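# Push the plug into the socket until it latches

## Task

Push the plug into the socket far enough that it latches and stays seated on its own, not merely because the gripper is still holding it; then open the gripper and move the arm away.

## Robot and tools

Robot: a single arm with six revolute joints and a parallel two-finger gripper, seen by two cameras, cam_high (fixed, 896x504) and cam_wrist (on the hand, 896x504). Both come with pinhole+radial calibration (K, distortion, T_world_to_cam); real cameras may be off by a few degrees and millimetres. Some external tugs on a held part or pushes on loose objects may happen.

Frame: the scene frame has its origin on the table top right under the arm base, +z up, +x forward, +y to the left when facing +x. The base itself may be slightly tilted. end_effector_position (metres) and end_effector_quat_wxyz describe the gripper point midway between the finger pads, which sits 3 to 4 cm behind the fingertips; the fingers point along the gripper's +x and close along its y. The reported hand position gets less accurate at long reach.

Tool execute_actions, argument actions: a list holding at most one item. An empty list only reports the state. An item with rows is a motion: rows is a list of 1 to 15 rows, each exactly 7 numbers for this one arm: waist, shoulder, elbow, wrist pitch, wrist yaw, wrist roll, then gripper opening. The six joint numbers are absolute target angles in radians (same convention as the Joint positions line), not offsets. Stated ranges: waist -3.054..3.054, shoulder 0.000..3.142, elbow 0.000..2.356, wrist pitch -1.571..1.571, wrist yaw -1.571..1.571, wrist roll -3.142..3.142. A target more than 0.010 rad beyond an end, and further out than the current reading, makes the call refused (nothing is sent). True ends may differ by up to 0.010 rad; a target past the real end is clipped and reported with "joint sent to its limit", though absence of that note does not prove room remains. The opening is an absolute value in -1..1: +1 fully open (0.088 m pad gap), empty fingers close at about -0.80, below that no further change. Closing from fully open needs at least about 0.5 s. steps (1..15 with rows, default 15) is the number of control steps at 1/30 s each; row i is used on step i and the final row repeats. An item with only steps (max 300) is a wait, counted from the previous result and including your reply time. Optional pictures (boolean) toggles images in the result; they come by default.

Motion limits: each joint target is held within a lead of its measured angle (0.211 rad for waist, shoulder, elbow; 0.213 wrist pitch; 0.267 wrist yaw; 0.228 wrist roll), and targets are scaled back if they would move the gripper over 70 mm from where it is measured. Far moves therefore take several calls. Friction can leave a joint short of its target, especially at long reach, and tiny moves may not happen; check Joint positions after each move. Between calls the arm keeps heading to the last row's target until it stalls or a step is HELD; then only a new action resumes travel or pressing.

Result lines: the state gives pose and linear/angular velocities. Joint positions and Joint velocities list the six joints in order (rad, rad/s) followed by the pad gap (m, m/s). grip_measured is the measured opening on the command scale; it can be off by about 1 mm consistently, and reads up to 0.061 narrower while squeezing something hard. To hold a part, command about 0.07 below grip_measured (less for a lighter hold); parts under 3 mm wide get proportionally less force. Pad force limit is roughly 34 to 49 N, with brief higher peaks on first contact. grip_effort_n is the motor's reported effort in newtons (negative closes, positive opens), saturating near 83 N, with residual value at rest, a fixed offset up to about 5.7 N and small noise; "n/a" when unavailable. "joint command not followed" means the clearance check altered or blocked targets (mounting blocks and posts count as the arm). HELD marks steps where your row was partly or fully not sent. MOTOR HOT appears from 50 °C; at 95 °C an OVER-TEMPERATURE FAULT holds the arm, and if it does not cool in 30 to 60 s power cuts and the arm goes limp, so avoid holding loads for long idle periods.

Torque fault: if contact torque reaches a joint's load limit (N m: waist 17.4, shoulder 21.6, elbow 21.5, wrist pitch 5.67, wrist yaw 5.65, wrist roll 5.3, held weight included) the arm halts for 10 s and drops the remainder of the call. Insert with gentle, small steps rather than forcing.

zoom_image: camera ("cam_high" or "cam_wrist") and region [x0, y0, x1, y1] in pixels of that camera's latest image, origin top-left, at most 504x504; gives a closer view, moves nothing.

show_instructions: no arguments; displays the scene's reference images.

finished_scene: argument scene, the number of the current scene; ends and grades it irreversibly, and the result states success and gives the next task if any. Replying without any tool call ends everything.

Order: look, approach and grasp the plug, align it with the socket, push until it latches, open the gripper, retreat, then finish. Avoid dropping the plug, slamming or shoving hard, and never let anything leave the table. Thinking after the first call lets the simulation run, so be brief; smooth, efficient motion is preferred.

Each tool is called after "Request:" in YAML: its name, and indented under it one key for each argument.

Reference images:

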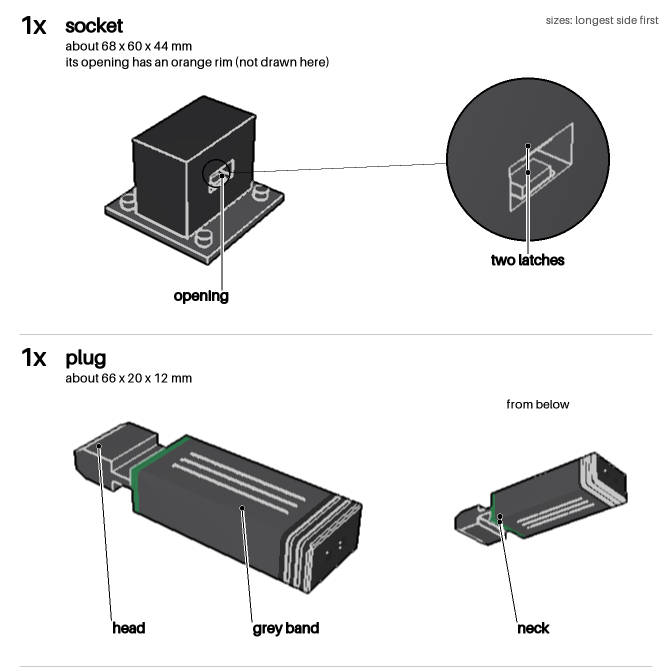

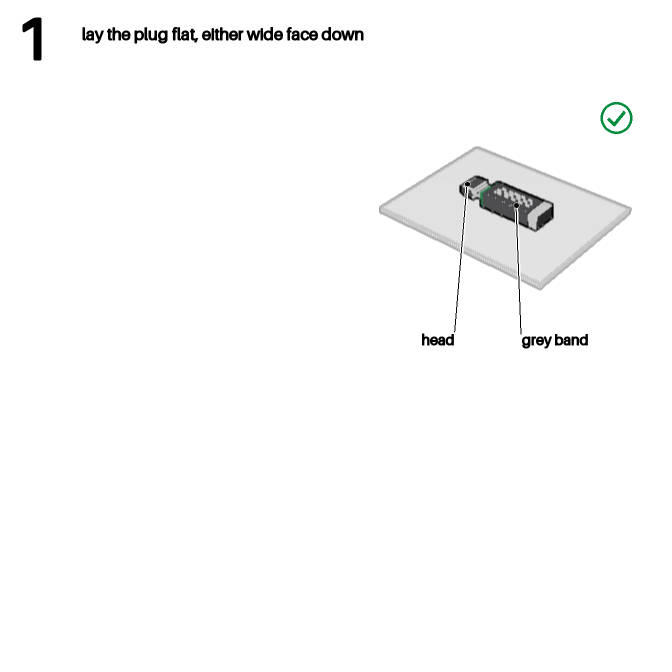

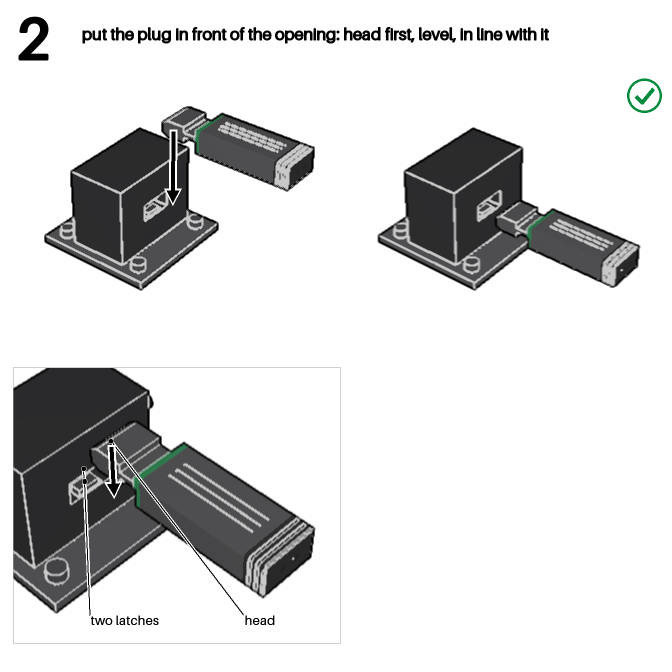

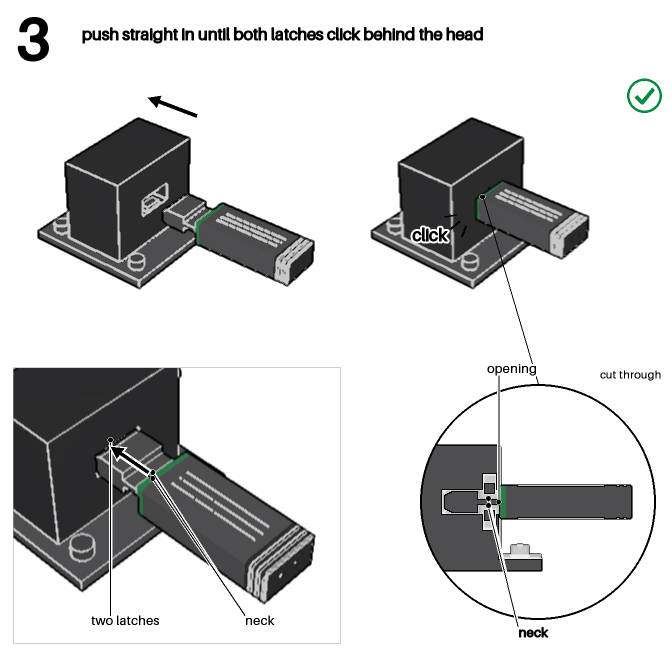

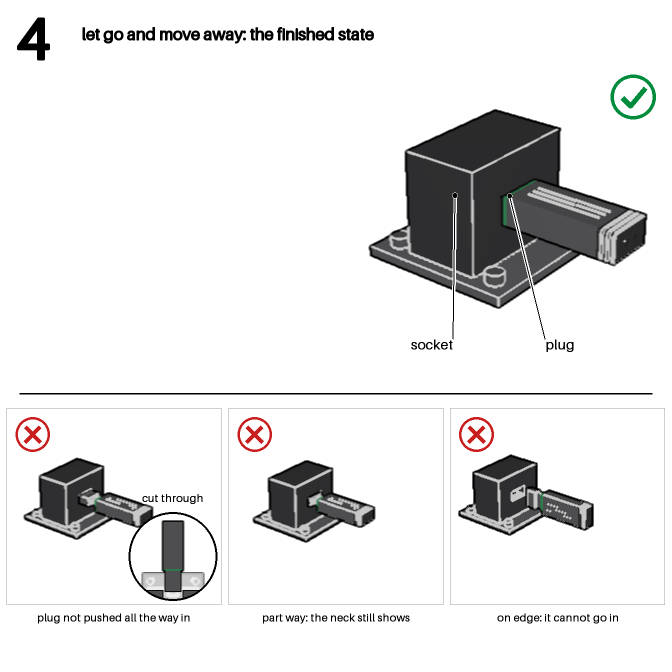

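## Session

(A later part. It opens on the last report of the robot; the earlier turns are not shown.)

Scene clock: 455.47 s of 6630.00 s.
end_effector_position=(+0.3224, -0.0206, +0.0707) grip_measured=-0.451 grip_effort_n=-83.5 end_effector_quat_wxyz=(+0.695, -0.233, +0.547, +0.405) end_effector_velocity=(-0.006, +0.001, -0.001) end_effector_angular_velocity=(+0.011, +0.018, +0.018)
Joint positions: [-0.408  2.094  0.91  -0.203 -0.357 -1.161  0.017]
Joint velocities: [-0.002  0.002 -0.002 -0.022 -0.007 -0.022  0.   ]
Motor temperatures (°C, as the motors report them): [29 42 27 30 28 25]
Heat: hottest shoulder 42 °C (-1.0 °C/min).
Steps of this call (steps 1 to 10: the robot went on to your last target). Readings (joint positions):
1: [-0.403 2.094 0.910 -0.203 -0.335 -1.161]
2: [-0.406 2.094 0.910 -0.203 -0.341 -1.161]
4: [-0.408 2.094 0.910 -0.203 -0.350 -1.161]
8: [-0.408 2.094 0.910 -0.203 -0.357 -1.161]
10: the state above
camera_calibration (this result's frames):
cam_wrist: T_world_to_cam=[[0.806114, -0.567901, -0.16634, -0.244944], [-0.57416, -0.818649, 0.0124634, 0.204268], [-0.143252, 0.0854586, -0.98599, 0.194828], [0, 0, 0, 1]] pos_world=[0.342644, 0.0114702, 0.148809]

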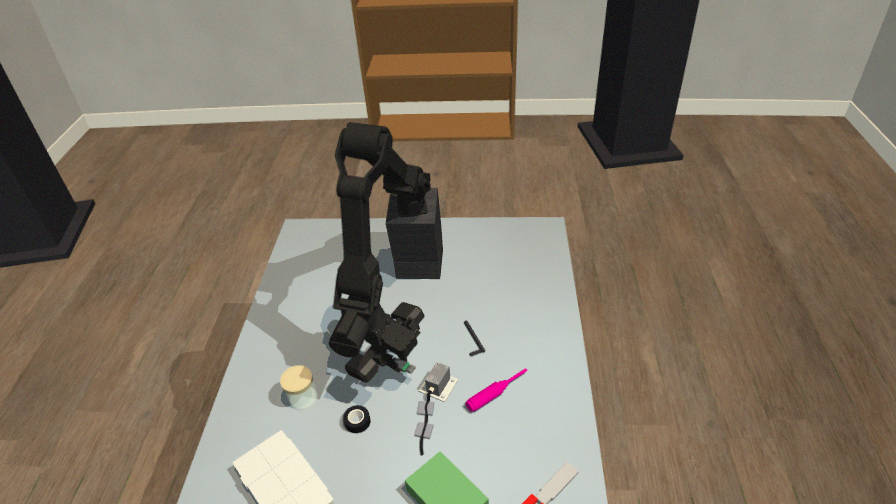

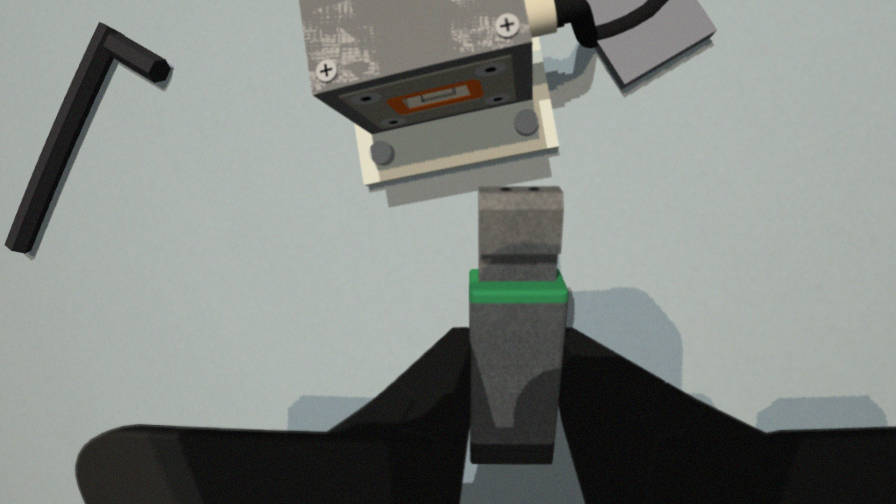

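Request:
zoom_image:
  camera: "cam_wrist"
  region: [360, 50, 520, 140]

Region (360, 50, 520, 140) of cam_wrist's 896x504 image, scaled by 3.150, with more detail than that image has; it fills the top 284 rows of this view, and the rest is white.

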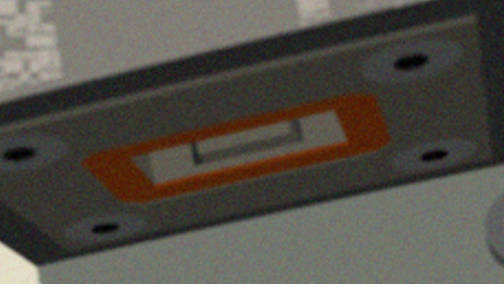

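Request:
execute_actions:
  actions:
    - {"rows":[[-0.40,2.095,0.912,-0.203,-0.33,-1.16,-0.55],[-0.385,2.098,0.915,-0.204,-0.30,-1.158,-0.55],[-0.37,2.101,0.918,-0.205,-0.27,-1.156,-0.55],[-0.355,2.104,0.921,-0.206,-0.24,-1.154,-0.55],[-0.34,2.107,0.924,-0.207,-0.21,-1.152,-0.55],[-0.32,2.110,0.927,-0.208,-0.18,-1.15,-0.55],[-0.30,2.113,0.930,-0.209,-0.15,-1.147,-0.55],[-0.28,2.116,0.932,-0.210,-0.12,-1.144,-0.55],[-0.26,2.119,0.934,-0.211,-0.09,-1.141,-0.55],[-0.24,2.122,0.936,-0.212,-0.06,-1.138,-0.55],[-0.22,2.124,0.936,-0.213,-0.03,-1.136,-0.55],[-0.205,2.124,0.936,-0.214,-0.01,-1.134,-0.55],[-0.193,2.124,0.936,-0.215,0.002,-1.133,-0.55]],"steps":15}
  pictures: false

Request:
execute_actions:
  actions:
    - {"rows":[[-0.193,2.128,0.936,-0.212,0.002,-1.133,-0.55],[-0.193,2.133,0.937,-0.207,0.002,-1.133,-0.55],[-0.193,2.139,0.938,-0.201,0.002,-1.133,-0.55],[-0.193,2.146,0.939,-0.195,0.002,-1.133,-0.55],[-0.193,2.153,0.940,-0.188,0.002,-1.133,-0.55],[-0.193,2.160,0.941,-0.181,0.002,-1.133,-0.55],[-0.193,2.167,0.942,-0.174,0.002,-1.133,-0.55],[-0.193,2.174,0.943,-0.168,0.002,-1.133,-0.55],[-0.193,2.180,0.944,-0.162,0.002,-1.133,-0.55],[-0.193,2.185,0.944,-0.157,0.002,-1.133,-0.55],[-0.193,2.189,0.944,-0.153,0.002,-1.133,-0.55],[-0.193,2.192,0.944,-0.151,0.002,-1.133,-0.55]],"steps":15}
  pictures: false

Request:
execute_actions:
  actions:
    - {"steps":8}

Scene clock: 489.60 s of 6630.00 s.
end_effector_position=(+0.3221, -0.0005, +0.0603) grip_measured=-0.451 grip_effort_n=-83.5 end_effector_quat_wxyz=(+0.604, -0.368, +0.592, +0.385) end_effector_velocity=(-0.011, +0.057, -0.006) end_effector_angular_velocity=(-0.219, +0.055, +0.259)
Joint positions: [-0.207  2.107  0.928 -0.211 -0.029 -1.138  0.017]
Joint velocities: [ 0.286  0.017  0.002 -0.037  0.271  0.022 -0.   ]
Motor temperatures (°C, as the motors report them): [28 40 27 30 28 25]
Heat: hottest shoulder 40 °C (+0.0 °C/min).
Steps of this call (steps 1 to 30: the robot went on to your last target; steps 31 to 140: nothing new was sent; then 28.97 s passed at rest; steps 141 to 155: all 15 steps of this action). Readings (joint positions):
141: [-0.412 2.079 0.907 -0.202 -0.355 -1.161]
142: [-0.408 2.079 0.907 -0.202 -0.341 -1.161]
144: [-0.392 2.081 0.909 -0.202 -0.298 -1.160]
148: [-0.331 2.093 0.918 -0.205 -0.192 -1.153]
155: the state above

Scene clock: 490.10 s of 6630.00 s.
end_effector_position=(+0.3209, -0.0003, +0.0430) grip_measured=-0.451 grip_effort_n=-83.5 end_effector_quat_wxyz=(+0.597, -0.379, +0.597, +0.380) end_effector_velocity=(+0.016, -0.001, +0.001) end_effector_angular_velocity=(+0.006, -0.071, -0.015)
Joint positions: [-0.194  2.171  0.936 -0.158  0.001 -1.135  0.017]
Joint velocities: [-0.007 -0.002  0.002  0.066 -0.007  0.007 -0.   ]
Motor temperatures (°C, as the motors report them): [28 40 27 30 28 25]
Heat: hottest shoulder 40 °C (+0.0 °C/min).
Steps of this call (steps 1 to 15: all 15 steps of this action). Readings (joint positions):
1: [-0.200 2.108 0.928 -0.212 -0.021 -1.137]
2: [-0.196 2.110 0.929 -0.212 -0.015 -1.137]
4: [-0.194 2.116 0.930 -0.207 -0.007 -1.136]
8: [-0.194 2.141 0.934 -0.185 -0.002 -1.136]
15: the state above

Scene clock: 490.37 s of 6630.00 s.
end_effector_position=(+0.3215, -0.0004, +0.0430) grip_measured=-0.451 grip_effort_n=-83.5 end_effector_quat_wxyz=(+0.597, -0.379, +0.596, +0.380) end_effector_velocity=(-0.002, -0.001, +0.000) end_effector_angular_velocity=(+0.006, +0.007, -0.015)
Joint positions: [-0.194  2.171  0.937 -0.157  0.001 -1.135  0.017]
Joint velocities: [-0.007 -0.002 -0.002 -0.007 -0.007  0.007 -0.   ]
Motor temperatures (°C, as the motors report them): [28 40 27 30 28 25]
Heat: hottest shoulder 40 °C (+0.0 °C/min).
Steps of this call (steps 1 to 8: the robot went on to your last target). Readings (joint positions):
1: [-0.194 2.171 0.937 -0.157 0.001 -1.135]
2: [-0.194 2.171 0.937 -0.157 0.001 -1.135]
4: [-0.194 2.171 0.937 -0.157 0.001 -1.135]
8: the state above
camera_calibration (this result's frames):
cam_wrist: T_world_to_cam=[[0.894201, -0.445598, -0.0429792, -0.270902], [-0.412954, -0.858123, 0.305112, 0.156278], [-0.172839, -0.255083, -0.951346, 0.173527], [0, 0, 0, 1]] pos_world=[0.336769, 0.0576566, 0.105759]

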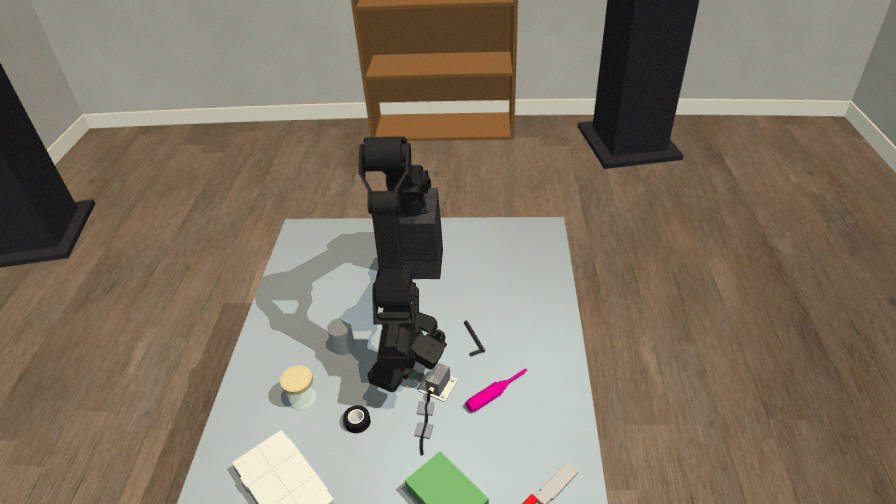

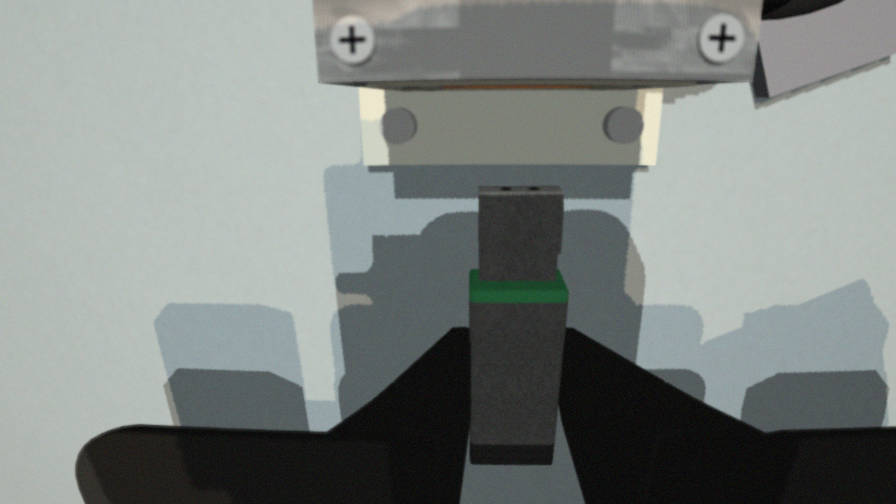

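Request:
execute_actions:
  actions:
    - {"rows":[[-0.193,2.180,0.940,-0.157,0.002,-1.133,-0.42],[-0.193,2.180,0.940,-0.157,0.002,-1.133,-0.38],[-0.193,2.180,0.940,-0.157,0.002,-1.133,-0.33],[-0.193,2.180,0.940,-0.157,0.002,-1.133,-0.28],[-0.193,2.180,0.940,-0.157,0.002,-1.133,-0.25],[-0.193,2.183,0.940,-0.156,0.002,-1.133,-0.25],[-0.193,2.188,0.940,-0.154,0.002,-1.133,-0.25],[-0.193,2.192,0.941,-0.151,0.002,-1.133,-0.25],[-0.193,2.196,0.942,-0.148,0.002,-1.133,-0.25],[-0.193,2.200,0.943,-0.144,0.002,-1.133,-0.25],[-0.193,2.203,0.944,-0.141,0.002,-1.133,-0.25],[-0.193,2.206,0.944,-0.139,0.002,-1.133,-0.25]],"steps":15}
  pictures: false

Request:
execute_actions:
  actions:
    - {"steps":8}

Scene clock: 497.93 s of 6630.00 s.
end_effector_position=(+0.3216, -0.0004, +0.0408) grip_measured=-0.256 grip_effort_n=17.4 end_effector_quat_wxyz=(+0.598, -0.380, +0.596, +0.379) end_effector_velocity=(-0.003, +0.000, -0.001) end_effector_angular_velocity=(+0.007, +0.012, +0.005)
Joint positions: [-0.194  2.179  0.938 -0.148  0.001 -1.135  0.026]
Joint velocities: [-0.002  0.002 -0.002 -0.007 -0.007 -0.007  0.001]
Motor temperatures (°C, as the motors report them): [28 40 27 30 28 25]
Heat: hottest shoulder 40 °C (-1.0 °C/min).
Steps of this call (steps 1 to 15: the robot went on to your last target; steps 16 to 90: nothing new was sent; then 4.07 s passed at rest; steps 91 to 105: all 15 steps of this action). Readings (joint positions):
91: [-0.194 2.171 0.937 -0.157 0.001 -1.135]
92: [-0.194 2.171 0.937 -0.157 0.001 -1.135]
94: [-0.194 2.171 0.937 -0.157 0.001 -1.135]
98: [-0.194 2.172 0.937 -0.157 0.001 -1.135]
105: the state above

Scene clock: 498.20 s of 6630.00 s.
end_effector_position=(+0.3216, -0.0004, +0.0407) grip_measured=-0.253 grip_effort_n=17.9 end_effector_quat_wxyz=(+0.598, -0.380, +0.596, +0.379) end_effector_velocity=(-0.001, +0.000, -0.000) end_effector_angular_velocity=(+0.007, -0.002, +0.005)
Joint positions: [-0.194  2.18   0.938 -0.148  0.001 -1.135  0.027]
Joint velocities: [-0.002 -0.002 -0.007  0.007 -0.007 -0.007 -0.   ]
Motor temperatures (°C, as the motors report them): [28 40 27 30 28 25]
Heat: hottest shoulder 40 °C (-1.0 °C/min).
Steps of this call (steps 1 to 8: the robot went on to your last target). Readings (joint positions):
1: [-0.194 2.180 0.938 -0.148 0.001 -1.135]
2: [-0.194 2.180 0.938 -0.148 0.001 -1.135]
4: [-0.194 2.180 0.938 -0.148 0.001 -1.135]
8: the state above
camera_calibration (this result's frames):
cam_wrist: T_world_to_cam=[[0.894264, -0.445601, -0.0416135, -0.271188], [-0.413422, -0.858121, 0.304484, 0.157213], [-0.171388, -0.255085, -0.951608, 0.170905], [0, 0, 0, 1]] pos_world=[0.3368, 0.0576615, 0.10348]

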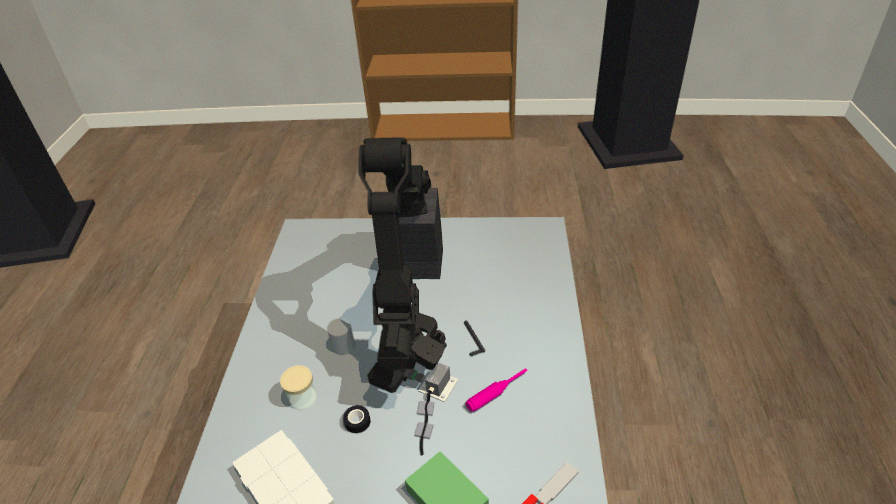

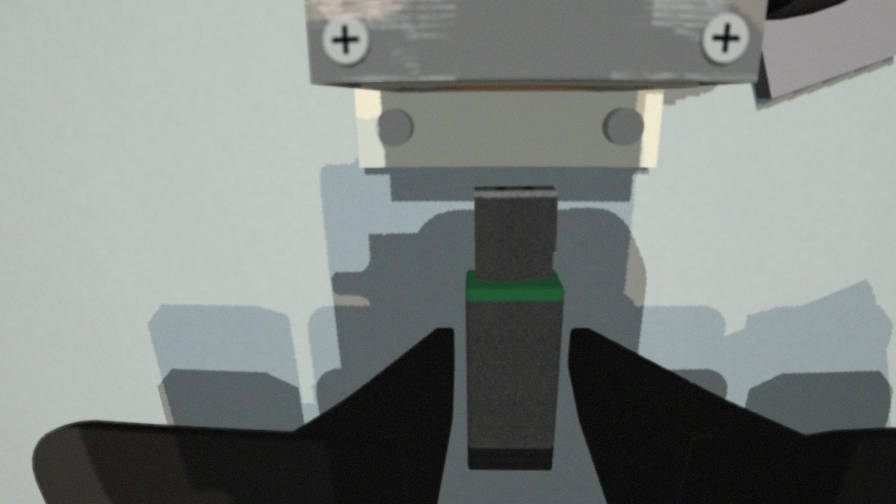

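Request:
execute_actions:
  actions:
    - {"rows":[[-0.193,2.19,0.938,-0.150,0.002,-1.133,-0.25],[-0.193,2.178,0.938,-0.152,0.002,-1.133,-0.25],[-0.193,2.168,0.938,-0.154,0.002,-1.133,-0.25],[-0.193,2.164,0.938,-0.155,0.002,-1.133,-0.27],[-0.193,2.164,0.938,-0.155,0.002,-1.133,-0.30],[-0.193,2.164,0.938,-0.155,0.002,-1.133,-0.33],[-0.193,2.164,0.938,-0.155,0.002,-1.133,-0.36],[-0.193,2.164,0.938,-0.155,0.002,-1.133,-0.39],[-0.193,2.164,0.938,-0.155,0.002,-1.133,-0.42],[-0.193,2.164,0.938,-0.155,0.002,-1.133,-0.46],[-0.193,2.164,0.938,-0.155,0.002,-1.133,-0.50],[-0.193,2.164,0.938,-0.155,0.002,-1.133,-0.55]],"steps":15}
  pictures: false

Request:
execute_actions:
  actions:
    - {"steps":8}

Request:
zoom_image:
  camera: "cam_wrist"
  region: [290, 40, 790, 140]

Scene clock: 504.70 s of 6630.00 s.
end_effector_position=(+0.3219, -0.0003, +0.0422) grip_measured=-0.455 grip_effort_n=-83.5 end_effector_quat_wxyz=(+0.598, -0.380, +0.596, +0.379) end_effector_velocity=(-0.003, -0.001, +0.001) end_effector_angular_velocity=(+0.006, +0.017, +0.000)
Joint positions: [-0.194  2.174  0.938 -0.153  0.002 -1.135  0.017]
Joint velocities: [-0.007 -0.002  0.002 -0.022 -0.007 -0.007 -0.   ]
Motor temperatures (°C, as the motors report them): [28 39 27 30 28 25]
Heat: hottest shoulder 39 °C (-2.0 °C/min).
Steps of this call (steps 1 to 15: the robot went on to your last target; steps 16 to 90: nothing new was sent; then 3.00 s passed at rest; steps 91 to 105: all 15 steps of this action). Readings (joint positions):
91: [-0.194 2.180 0.938 -0.148 0.001 -1.135]
92: [-0.194 2.180 0.938 -0.148 0.001 -1.135]
94: [-0.194 2.177 0.938 -0.150 0.001 -1.135]
98: [-0.194 2.176 0.938 -0.151 0.002 -1.135]
105: the state above

Scene clock: 504.97 s of 6630.00 s.
end_effector_position=(+0.3219, -0.0003, +0.0422) grip_measured=-0.455 grip_effort_n=-83.5 end_effector_quat_wxyz=(+0.598, -0.380, +0.596, +0.379) end_effector_velocity=(-0.002, +0.002, +0.000) end_effector_angular_velocity=(+0.022, +0.007, +0.005)
Joint positions: [-0.194  2.174  0.938 -0.153  0.002 -1.135  0.017]
Joint velocities: [-0.002 -0.002 -0.002 -0.007 -0.022 -0.007 -0.   ]
Motor temperatures (°C, as the motors report them): [28 39 27 30 28 25]
Heat: hottest shoulder 39 °C (-2.0 °C/min).
Steps of this call (steps 1 to 8: the robot went on to your last target). Readings (joint positions):
1: [-0.194 2.174 0.938 -0.153 0.002 -1.135]
2: [-0.194 2.174 0.938 -0.153 0.002 -1.135]
4: [-0.194 2.174 0.938 -0.153 0.002 -1.135]
8: the state above
camera_calibration (this result's frames):
cam_wrist: T_world_to_cam=[[0.894446, -0.44528, -0.041132, -0.271467], [-0.413218, -0.85818, 0.304596, 0.156879], [-0.170929, -0.255448, -0.951593, 0.17227], [0, 0, 0, 1]] pos_world=[0.337084, 0.0577577, 0.10498]

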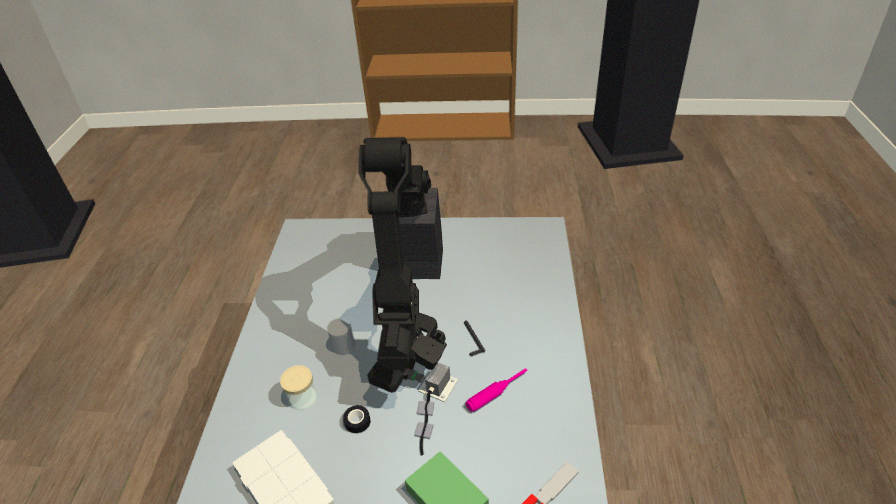

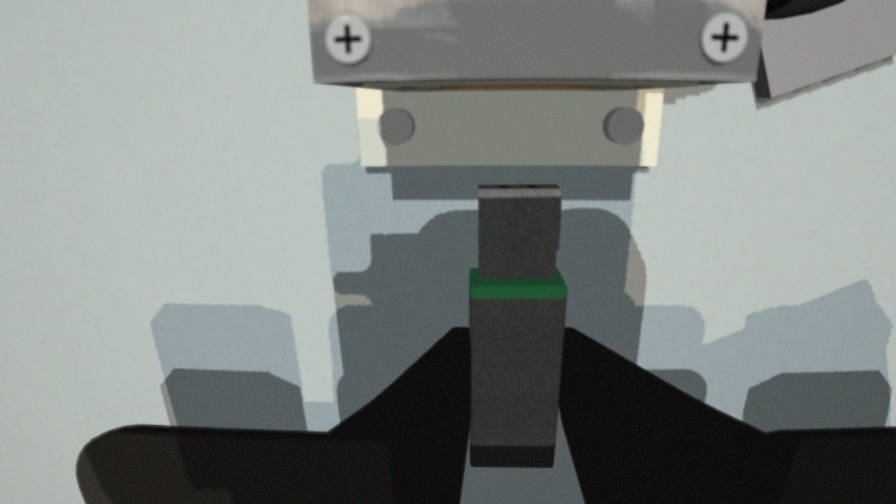

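Region (290, 40, 790, 140) of cam_wrist's 896x504 image, scaled by 1.008, with more detail than that image has; it fills the top 101 rows of this view, and the rest is white.

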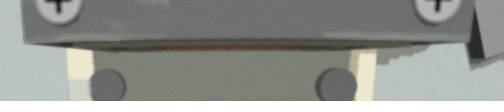

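Request:
execute_actions:
  actions:
    - {"rows":[[-0.193,2.160,0.936,-0.158,0.002,-1.133,-0.55],[-0.193,2.155,0.934,-0.163,0.002,-1.133,-0.55],[-0.193,2.149,0.932,-0.169,0.002,-1.133,-0.55],[-0.193,2.142,0.930,-0.175,0.002,-1.133,-0.55],[-0.193,2.135,0.928,-0.182,0.002,-1.133,-0.55],[-0.193,2.128,0.927,-0.189,0.002,-1.133,-0.55],[-0.193,2.121,0.926,-0.196,0.002,-1.133,-0.55],[-0.193,2.114,0.925,-0.202,0.002,-1.133,-0.55],[-0.193,2.108,0.924,-0.207,0.002,-1.133,-0.55],[-0.193,2.102,0.923,-0.211,0.002,-1.133,-0.55],[-0.193,2.097,0.922,-0.214,0.002,-1.133,-0.55],[-0.193,2.094,0.922,-0.215,0.002,-1.133,-0.55]],"steps":15}
  pictures: false

Request:
execute_actions:
  actions:
    - {"rows":[[-0.190,2.100,0.930,-0.215,0.003,-1.130,-0.55],[-0.186,2.108,0.938,-0.216,0.004,-1.126,-0.55],[-0.181,2.116,0.943,-0.218,0.005,-1.121,-0.55],[-0.176,2.122,0.946,-0.220,0.006,-1.116,-0.55],[-0.171,2.124,0.949,-0.221,0.007,-1.111,-0.55],[-0.166,2.126,0.952,-0.223,0.008,-1.106,-0.55],[-0.161,2.127,0.954,-0.224,0.009,-1.101,-0.55],[-0.156,2.128,0.956,-0.225,0.010,-1.096,-0.55],[-0.151,2.129,0.958,-0.226,0.011,-1.091,-0.55],[-0.147,2.130,0.959,-0.227,0.012,-1.087,-0.55],[-0.143,2.131,0.960,-0.228,0.013,-1.084,-0.55]],"steps":15}
  pictures: false

Request:
execute_actions:
  actions:
    - {"steps":8}

Scene clock: 525.40 s of 6630.00 s.
end_effector_position=(+0.3246, -0.0004, +0.0608) grip_measured=-0.455 grip_effort_n=-83.5 end_effector_quat_wxyz=(+0.599, -0.381, +0.594, +0.378) end_effector_velocity=(+0.003, -0.001, +0.014) end_effector_angular_velocity=(+0.006, -0.012, +0.000)
Joint positions: [-0.194  2.107  0.933 -0.209  0.002 -1.135  0.017]
Joint velocities: [-0.007 -0.051 -0.002 -0.037 -0.007 -0.007 -0.   ]
Motor temperatures (°C, as the motors report them): [28 41 27 29 27 25]
Heat: hottest shoulder 41 °C (+0.0 °C/min).
Steps of this call (steps 1 to 15: the robot went on to your last target; steps 16 to 90: nothing new was sent; then 16.93 s passed at rest; steps 91 to 105: all 15 steps of this action). Readings (joint positions):
91: [-0.194 2.174 0.938 -0.153 0.002 -1.135]
92: [-0.194 2.172 0.938 -0.155 0.002 -1.135]
94: [-0.194 2.167 0.938 -0.163 0.002 -1.135]
98: [-0.194 2.143 0.936 -0.184 0.002 -1.135]
105: the state above

Scene clock: 525.90 s of 6630.00 s.
end_effector_position=(+0.3280, +0.0152, +0.0612) grip_measured=-0.455 grip_effort_n=-83.5 end_effector_quat_wxyz=(+0.599, -0.381, +0.594, +0.379) end_effector_velocity=(-0.010, +0.008, -0.003) end_effector_angular_velocity=(-0.005, +0.046, +0.005)
Joint positions: [-0.146  2.114  0.952 -0.224  0.01  -1.089  0.017]
Joint velocities: [ 0.027  0.012  0.002 -0.037  0.007  0.022 -0.   ]
Motor temperatures (°C, as the motors report them): [28 41 27 29 27 25]
Heat: hottest shoulder 41 °C (+0.0 °C/min).
Steps of this call (steps 1 to 15: all 15 steps of this action). Readings (joint positions):
1: [-0.194 2.106 0.933 -0.210 0.002 -1.135]
2: [-0.194 2.106 0.933 -0.210 0.002 -1.133]
4: [-0.190 2.106 0.933 -0.214 0.003 -1.127]
8: [-0.172 2.108 0.941 -0.219 0.006 -1.110]
15: the state above

Scene clock: 526.17 s of 6630.00 s.
end_effector_position=(+0.3277, +0.0152, +0.0610) grip_measured=-0.455 grip_effort_n=-83.5 end_effector_quat_wxyz=(+0.598, -0.380, +0.595, +0.379) end_effector_velocity=(-0.004, +0.002, -0.000) end_effector_angular_velocity=(+0.007, +0.013, -0.005)
Joint positions: [-0.145  2.114  0.952 -0.225  0.011 -1.087  0.017]
Joint velocities: [ 0.002 -0.002 -0.007 -0.007 -0.007  0.007 -0.   ]
Motor temperatures (°C, as the motors report them): [28 41 27 29 27 25]
Heat: hottest shoulder 41 °C (+0.0 °C/min).
Steps of this call (steps 1 to 8: the robot went on to your last target). Readings (joint positions):
1: [-0.145 2.114 0.952 -0.225 0.010 -1.088]
2: [-0.145 2.114 0.952 -0.225 0.010 -1.088]
4: [-0.145 2.114 0.952 -0.225 0.011 -1.087]
8: the state above
camera_calibration (this result's frames):
cam_wrist: T_world_to_cam=[[0.894353, -0.445686, -0.0386863, -0.269076], [-0.414383, -0.857906, 0.303783, 0.167233], [-0.168581, -0.255658, -0.951955, 0.194368], [0, 0, 0, 1]] pos_world=[0.342714, 0.0732384, 0.123818]

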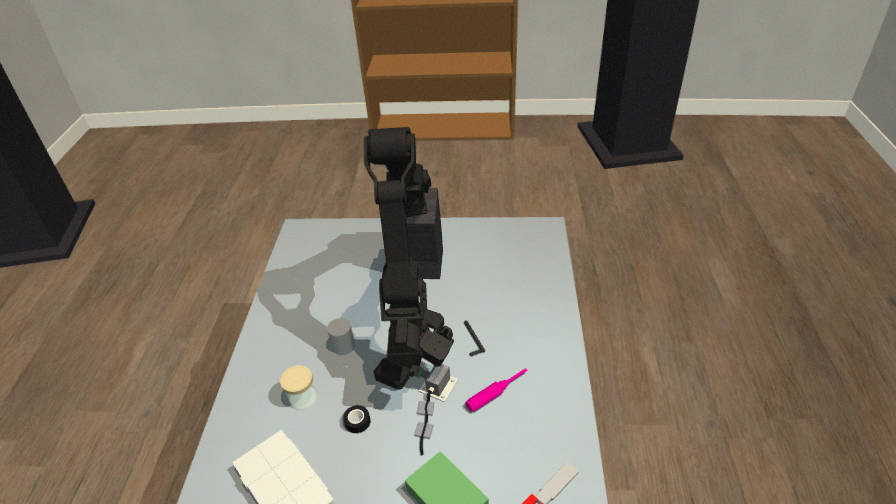

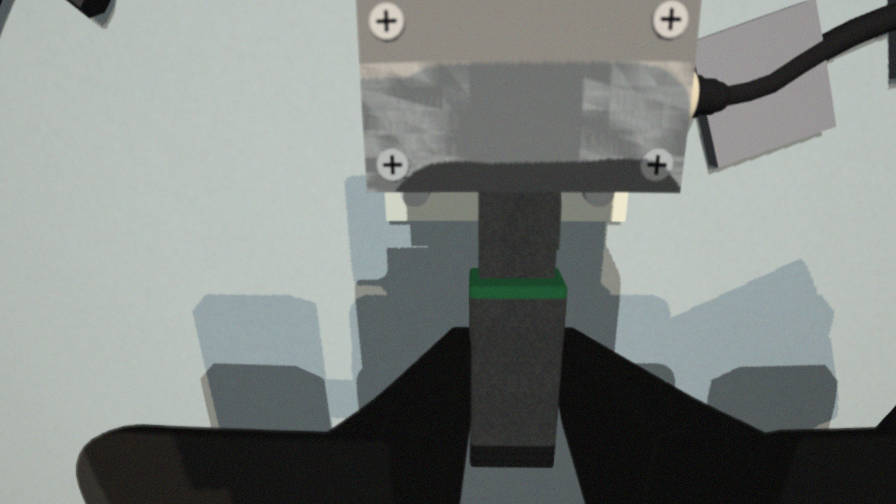

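Request:
execute_actions:
  actions:
    - {"rows":[[-0.142,2.131,0.950,-0.222,0.013,-1.082,-0.55],[-0.141,2.131,0.944,-0.219,0.013,-1.081,-0.55],[-0.140,2.132,0.940,-0.216,0.013,-1.080,-0.55],[-0.140,2.132,0.938,-0.215,0.013,-1.079,-0.55]],"steps":12}

Scene clock: 533.13 s of 6630.00 s.
end_effector_position=(+0.3268, +0.0159, +0.0600) grip_measured=-0.455 grip_effort_n=-83.5 end_effector_quat_wxyz=(+0.599, -0.380, +0.595, +0.378) end_effector_velocity=(-0.002, +0.000, -0.002) end_effector_angular_velocity=(+0.007, +0.003, -0.010)
Joint positions: [-0.143  2.116  0.948 -0.218  0.011 -1.082  0.017]
Joint velocities: [-0.002  0.002 -0.007  0.007 -0.007  0.007 -0.   ]
Motor temperatures (°C, as the motors report them): [28 41 27 29 27 25]
Heat: hottest shoulder 41 °C (+0.0 °C/min).
Steps of this call (steps 1 to 15: the robot went on to your last target; steps 16 to 90: nothing new was sent; then 3.57 s passed at rest; steps 91 to 102: all 12 steps of this action). Readings (joint positions):
91: [-0.145 2.115 0.952 -0.225 0.011 -1.086]
92: [-0.145 2.115 0.952 -0.225 0.011 -1.085]
94: [-0.144 2.115 0.952 -0.223 0.011 -1.084]
98: [-0.143 2.115 0.949 -0.219 0.011 -1.082]
102: the state above
camera_calibration (this result's frames):
cam_wrist: T_world_to_cam=[[0.893181, -0.448114, -0.0376943, -0.26767], [-0.41707, -0.856808, 0.303205, 0.168673], [-0.168167, -0.255096, -0.952179, 0.19337], [0, 0, 0, 1]] pos_world=[0.341945, 0.0739018, 0.122891]

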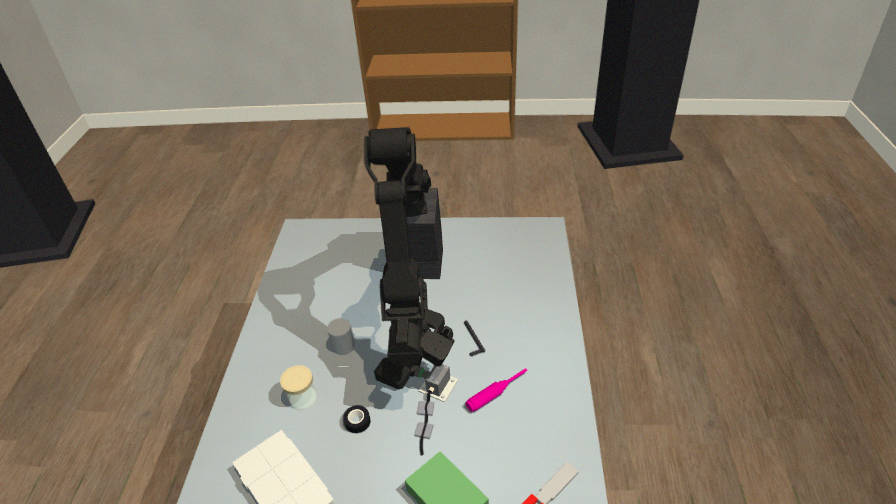

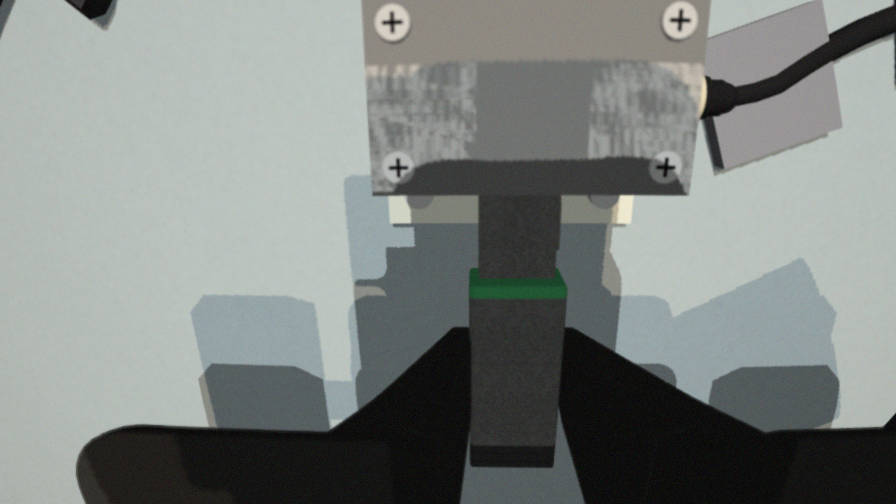

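Request:
execute_actions:
  actions:
    - {"rows":[[-0.139,2.132,0.948,-0.217,0.013,-1.078,-0.55],[-0.138,2.132,0.955,-0.219,0.013,-1.077,-0.55],[-0.137,2.133,0.957,-0.221,0.014,-1.076,-0.55],[-0.136,2.133,0.958,-0.222,0.014,-1.075,-0.55],[-0.135,2.133,0.959,-0.223,0.014,-1.074,-0.55],[-0.134,2.134,0.959,-0.223,0.015,-1.073,-0.55],[-0.133,2.134,0.960,-0.223,0.015,-1.072,-0.55],[-0.132,2.134,0.960,-0.224,0.015,-1.071,-0.55],[-0.131,2.134,0.961,-0.224,0.015,-1.070,-0.55],[-0.130,2.134,0.961,-0.224,0.015,-1.069,-0.55]],"steps":15}

Scene clock: 538.03 s of 6630.00 s.
end_effector_position=(+0.3281, +0.0193, +0.0602) grip_measured=-0.455 grip_effort_n=-83.5 end_effector_quat_wxyz=(+0.599, -0.380, +0.595, +0.378) end_effector_velocity=(-0.002, -0.002, +0.000) end_effector_angular_velocity=(+0.006, +0.008, +0.000)
Joint positions: [-0.133  2.118  0.954 -0.221  0.013 -1.072  0.017]
Joint velocities: [-0.007 -0.002 -0.002 -0.007 -0.007 -0.007 -0.   ]
Motor temperatures (°C, as the motors report them): [28 40 27 29 27 25]
Heat: hottest shoulder 40 °C (-1.0 °C/min).
Steps of this call (steps 1 to 15: the robot went on to your last target; steps 16 to 90: nothing new was sent; then 1.40 s passed at rest; steps 91 to 105: all 15 steps of this action). Readings (joint positions):
91: [-0.143 2.116 0.947 -0.218 0.011 -1.082]
92: [-0.142 2.116 0.947 -0.218 0.011 -1.081]
94: [-0.141 2.116 0.947 -0.218 0.011 -1.080]
98: [-0.137 2.117 0.950 -0.219 0.012 -1.076]
105: the state above
camera_calibration (this result's frames):
cam_wrist: T_world_to_cam=[[0.893473, -0.447581, -0.0371097, -0.267374], [-0.416834, -0.857175, 0.302492, 0.172062], [-0.167199, -0.2548, -0.952429, 0.19428], [0, 0, 0, 1]] pos_world=[0.343096, 0.0773183, 0.123069]

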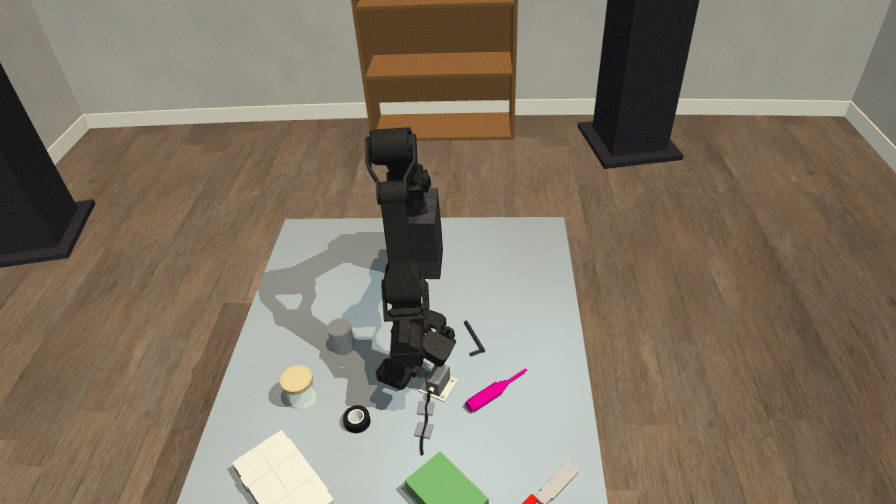

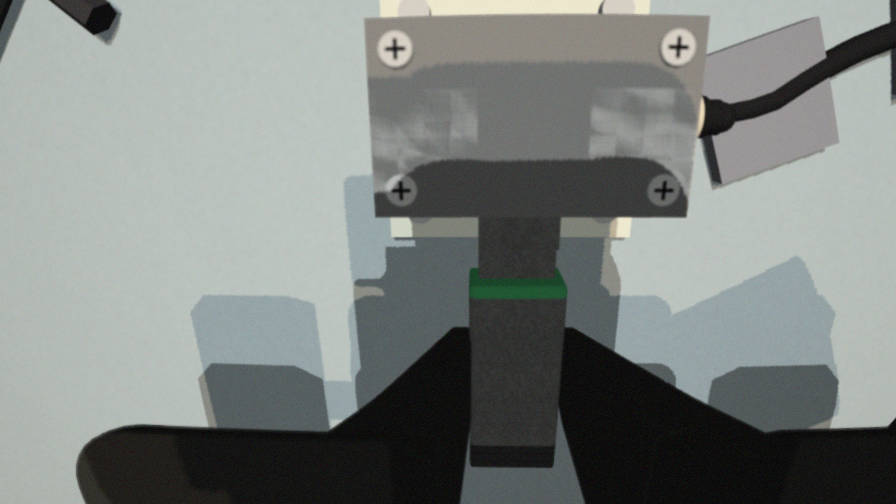

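Request:
execute_actions:
  actions:
    - {"rows":[[-0.129,2.135,0.961,-0.224,0.015,-1.068,-0.55],[-0.128,2.135,0.962,-0.224,0.015,-1.067,-0.55],[-0.127,2.136,0.962,-0.224,0.015,-1.066,-0.55],[-0.126,2.136,0.963,-0.224,0.015,-1.065,-0.55],[-0.125,2.137,0.963,-0.224,0.015,-1.064,-0.55],[-0.124,2.137,0.964,-0.225,0.015,-1.063,-0.55],[-0.123,2.137,0.965,-0.225,0.015,-1.062,-0.55],[-0.122,2.138,0.965,-0.225,0.015,-1.061,-0.55],[-0.121,2.138,0.966,-0.226,0.015,-1.060,-0.55],[-0.120,2.138,0.967,-0.226,0.015,-1.059,-0.55],[-0.119,2.138,0.967,-0.226,0.015,-1.058,-0.55]],"steps":15}

Scene clock: 542.93 s of 6630.00 s.
end_effector_position=(+0.3284, +0.0207, +0.0599) grip_measured=-0.455 grip_effort_n=-83.5 end_effector_quat_wxyz=(+0.599, -0.379, +0.597, +0.375) end_effector_velocity=(-0.007, -0.001, -0.000) end_effector_angular_velocity=(-0.009, +0.026, +0.010)
Joint positions: [-0.126  2.12   0.958 -0.225  0.018 -1.061  0.017]
Joint velocities: [ 0.002 -0.002 -0.007 -0.022  0.007 -0.007 -0.   ]
Motor temperatures (°C, as the motors report them): [28 40 27 29 27 25]
Heat: hottest shoulder 40 °C (-1.0 °C/min).
Steps of this call (steps 1 to 15: the robot went on to your last target; steps 16 to 90: nothing new was sent; then 1.40 s passed at rest; steps 91 to 105: all 15 steps of this action). Readings (joint positions):
91: [-0.133 2.118 0.954 -0.221 0.013 -1.071]
92: [-0.133 2.118 0.954 -0.221 0.013 -1.071]
94: [-0.131 2.119 0.954 -0.221 0.013 -1.069]
98: [-0.128 2.120 0.956 -0.223 0.014 -1.066]
105: the state above
camera_calibration (this result's frames):
cam_wrist: T_world_to_cam=[[0.891126, -0.452255, -0.0368868, -0.266192], [-0.420574, -0.853741, 0.306991, 0.17432], [-0.17033, -0.258054, -0.950997, 0.195429], [0, 0, 0, 1]] pos_world=[0.343813, 0.0788685, 0.122519]

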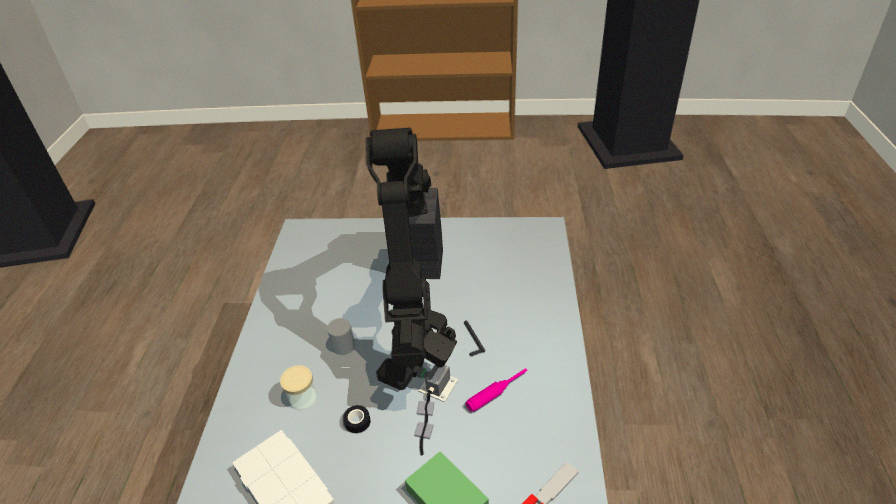

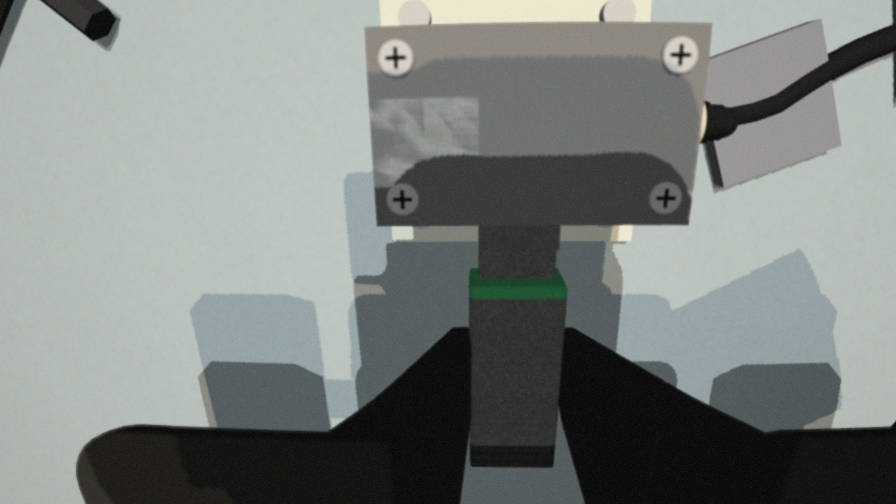

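Request:
execute_actions:
  actions:
    - {"rows":[[-0.118,2.130,0.966,-0.224,0.010,-1.064,-0.55],[-0.114,2.124,0.967,-0.222,0.004,-1.064,-0.55],[-0.110,2.120,0.968,-0.220,-0.002,-1.064,-0.55],[-0.106,2.118,0.970,-0.217,-0.008,-1.064,-0.55],[-0.102,2.116,0.972,-0.215,-0.014,-1.064,-0.55],[-0.098,2.115,0.974,-0.212,-0.020,-1.064,-0.55],[-0.094,2.114,0.976,-0.210,-0.026,-1.064,-0.55],[-0.090,2.113,0.978,-0.207,-0.032,-1.064,-0.55],[-0.086,2.112,0.980,-0.205,-0.038,-1.064,-0.55],[-0.082,2.111,0.982,-0.202,-0.043,-1.064,-0.55],[-0.078,2.110,0.984,-0.200,-0.048,-1.064,-0.55],[-0.074,2.109,0.986,-0.197,-0.053,-1.064,-0.55],[-0.070,2.108,0.988,-0.195,-0.058,-1.064,-0.55]],"steps":15}

Scene clock: 552.83 s of 6630.00 s.
end_effector_position=(+0.3369, +0.0352, +0.0616) grip_measured=-0.455 grip_effort_n=-83.5 end_effector_quat_wxyz=(+0.609, -0.382, +0.576, +0.388) end_effector_velocity=(-0.002, +0.000, +0.000) end_effector_angular_velocity=(+0.006, +0.008, -0.009)
Joint positions: [-0.1    2.121  0.97  -0.206 -0.011 -1.061  0.017]
Joint velocities: [-0.002 -0.002 -0.002 -0.007 -0.007  0.007  0.   ]
Motor temperatures (°C, as the motors report them): [28 39 27 29 27 25]
Heat: hottest shoulder 39 °C (-1.0 °C/min).
Steps of this call (steps 1 to 15: the robot went on to your last target; steps 16 to 90: nothing new was sent; then 6.40 s passed at rest; steps 91 to 105: all 15 steps of this action). Readings (joint positions):
91: [-0.126 2.121 0.958 -0.225 0.018 -1.061]
92: [-0.126 2.121 0.958 -0.225 0.018 -1.061]
94: [-0.126 2.121 0.958 -0.225 0.018 -1.061]
98: [-0.121 2.121 0.961 -0.216 -0.005 -1.061]
105: the state above
camera_calibration (this result's frames):
cam_wrist: T_world_to_cam=[[0.903485, -0.427785, -0.0267442, -0.272831], [-0.40639, -0.874789, 0.263803, 0.188403], [-0.136246, -0.227473, -0.964206, 0.1905], [0, 0, 0, 1]] pos_world=[0.349019, 0.0914337, 0.126683]

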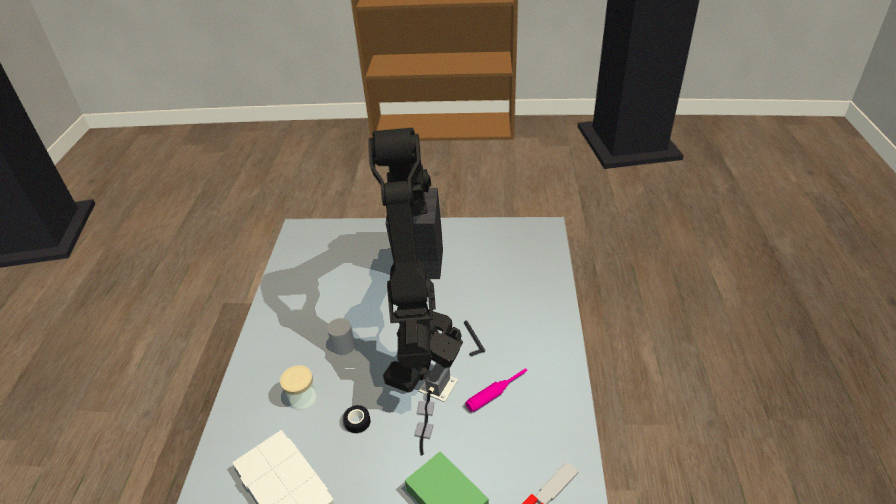

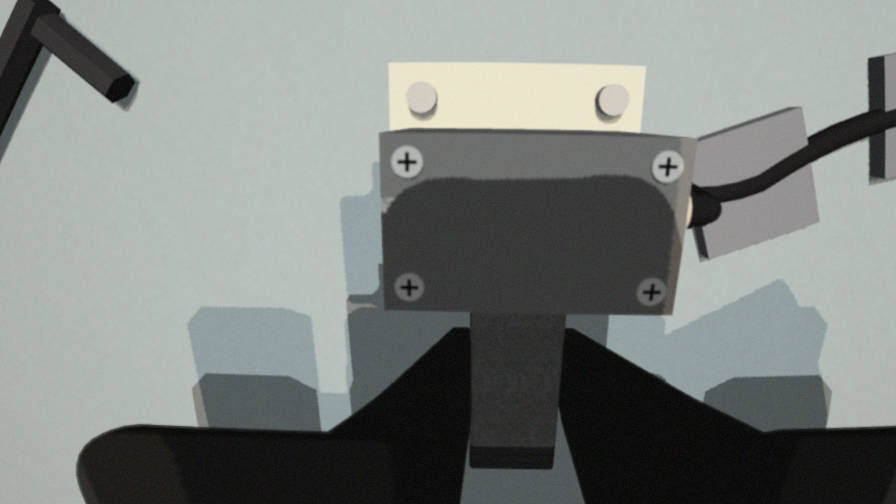

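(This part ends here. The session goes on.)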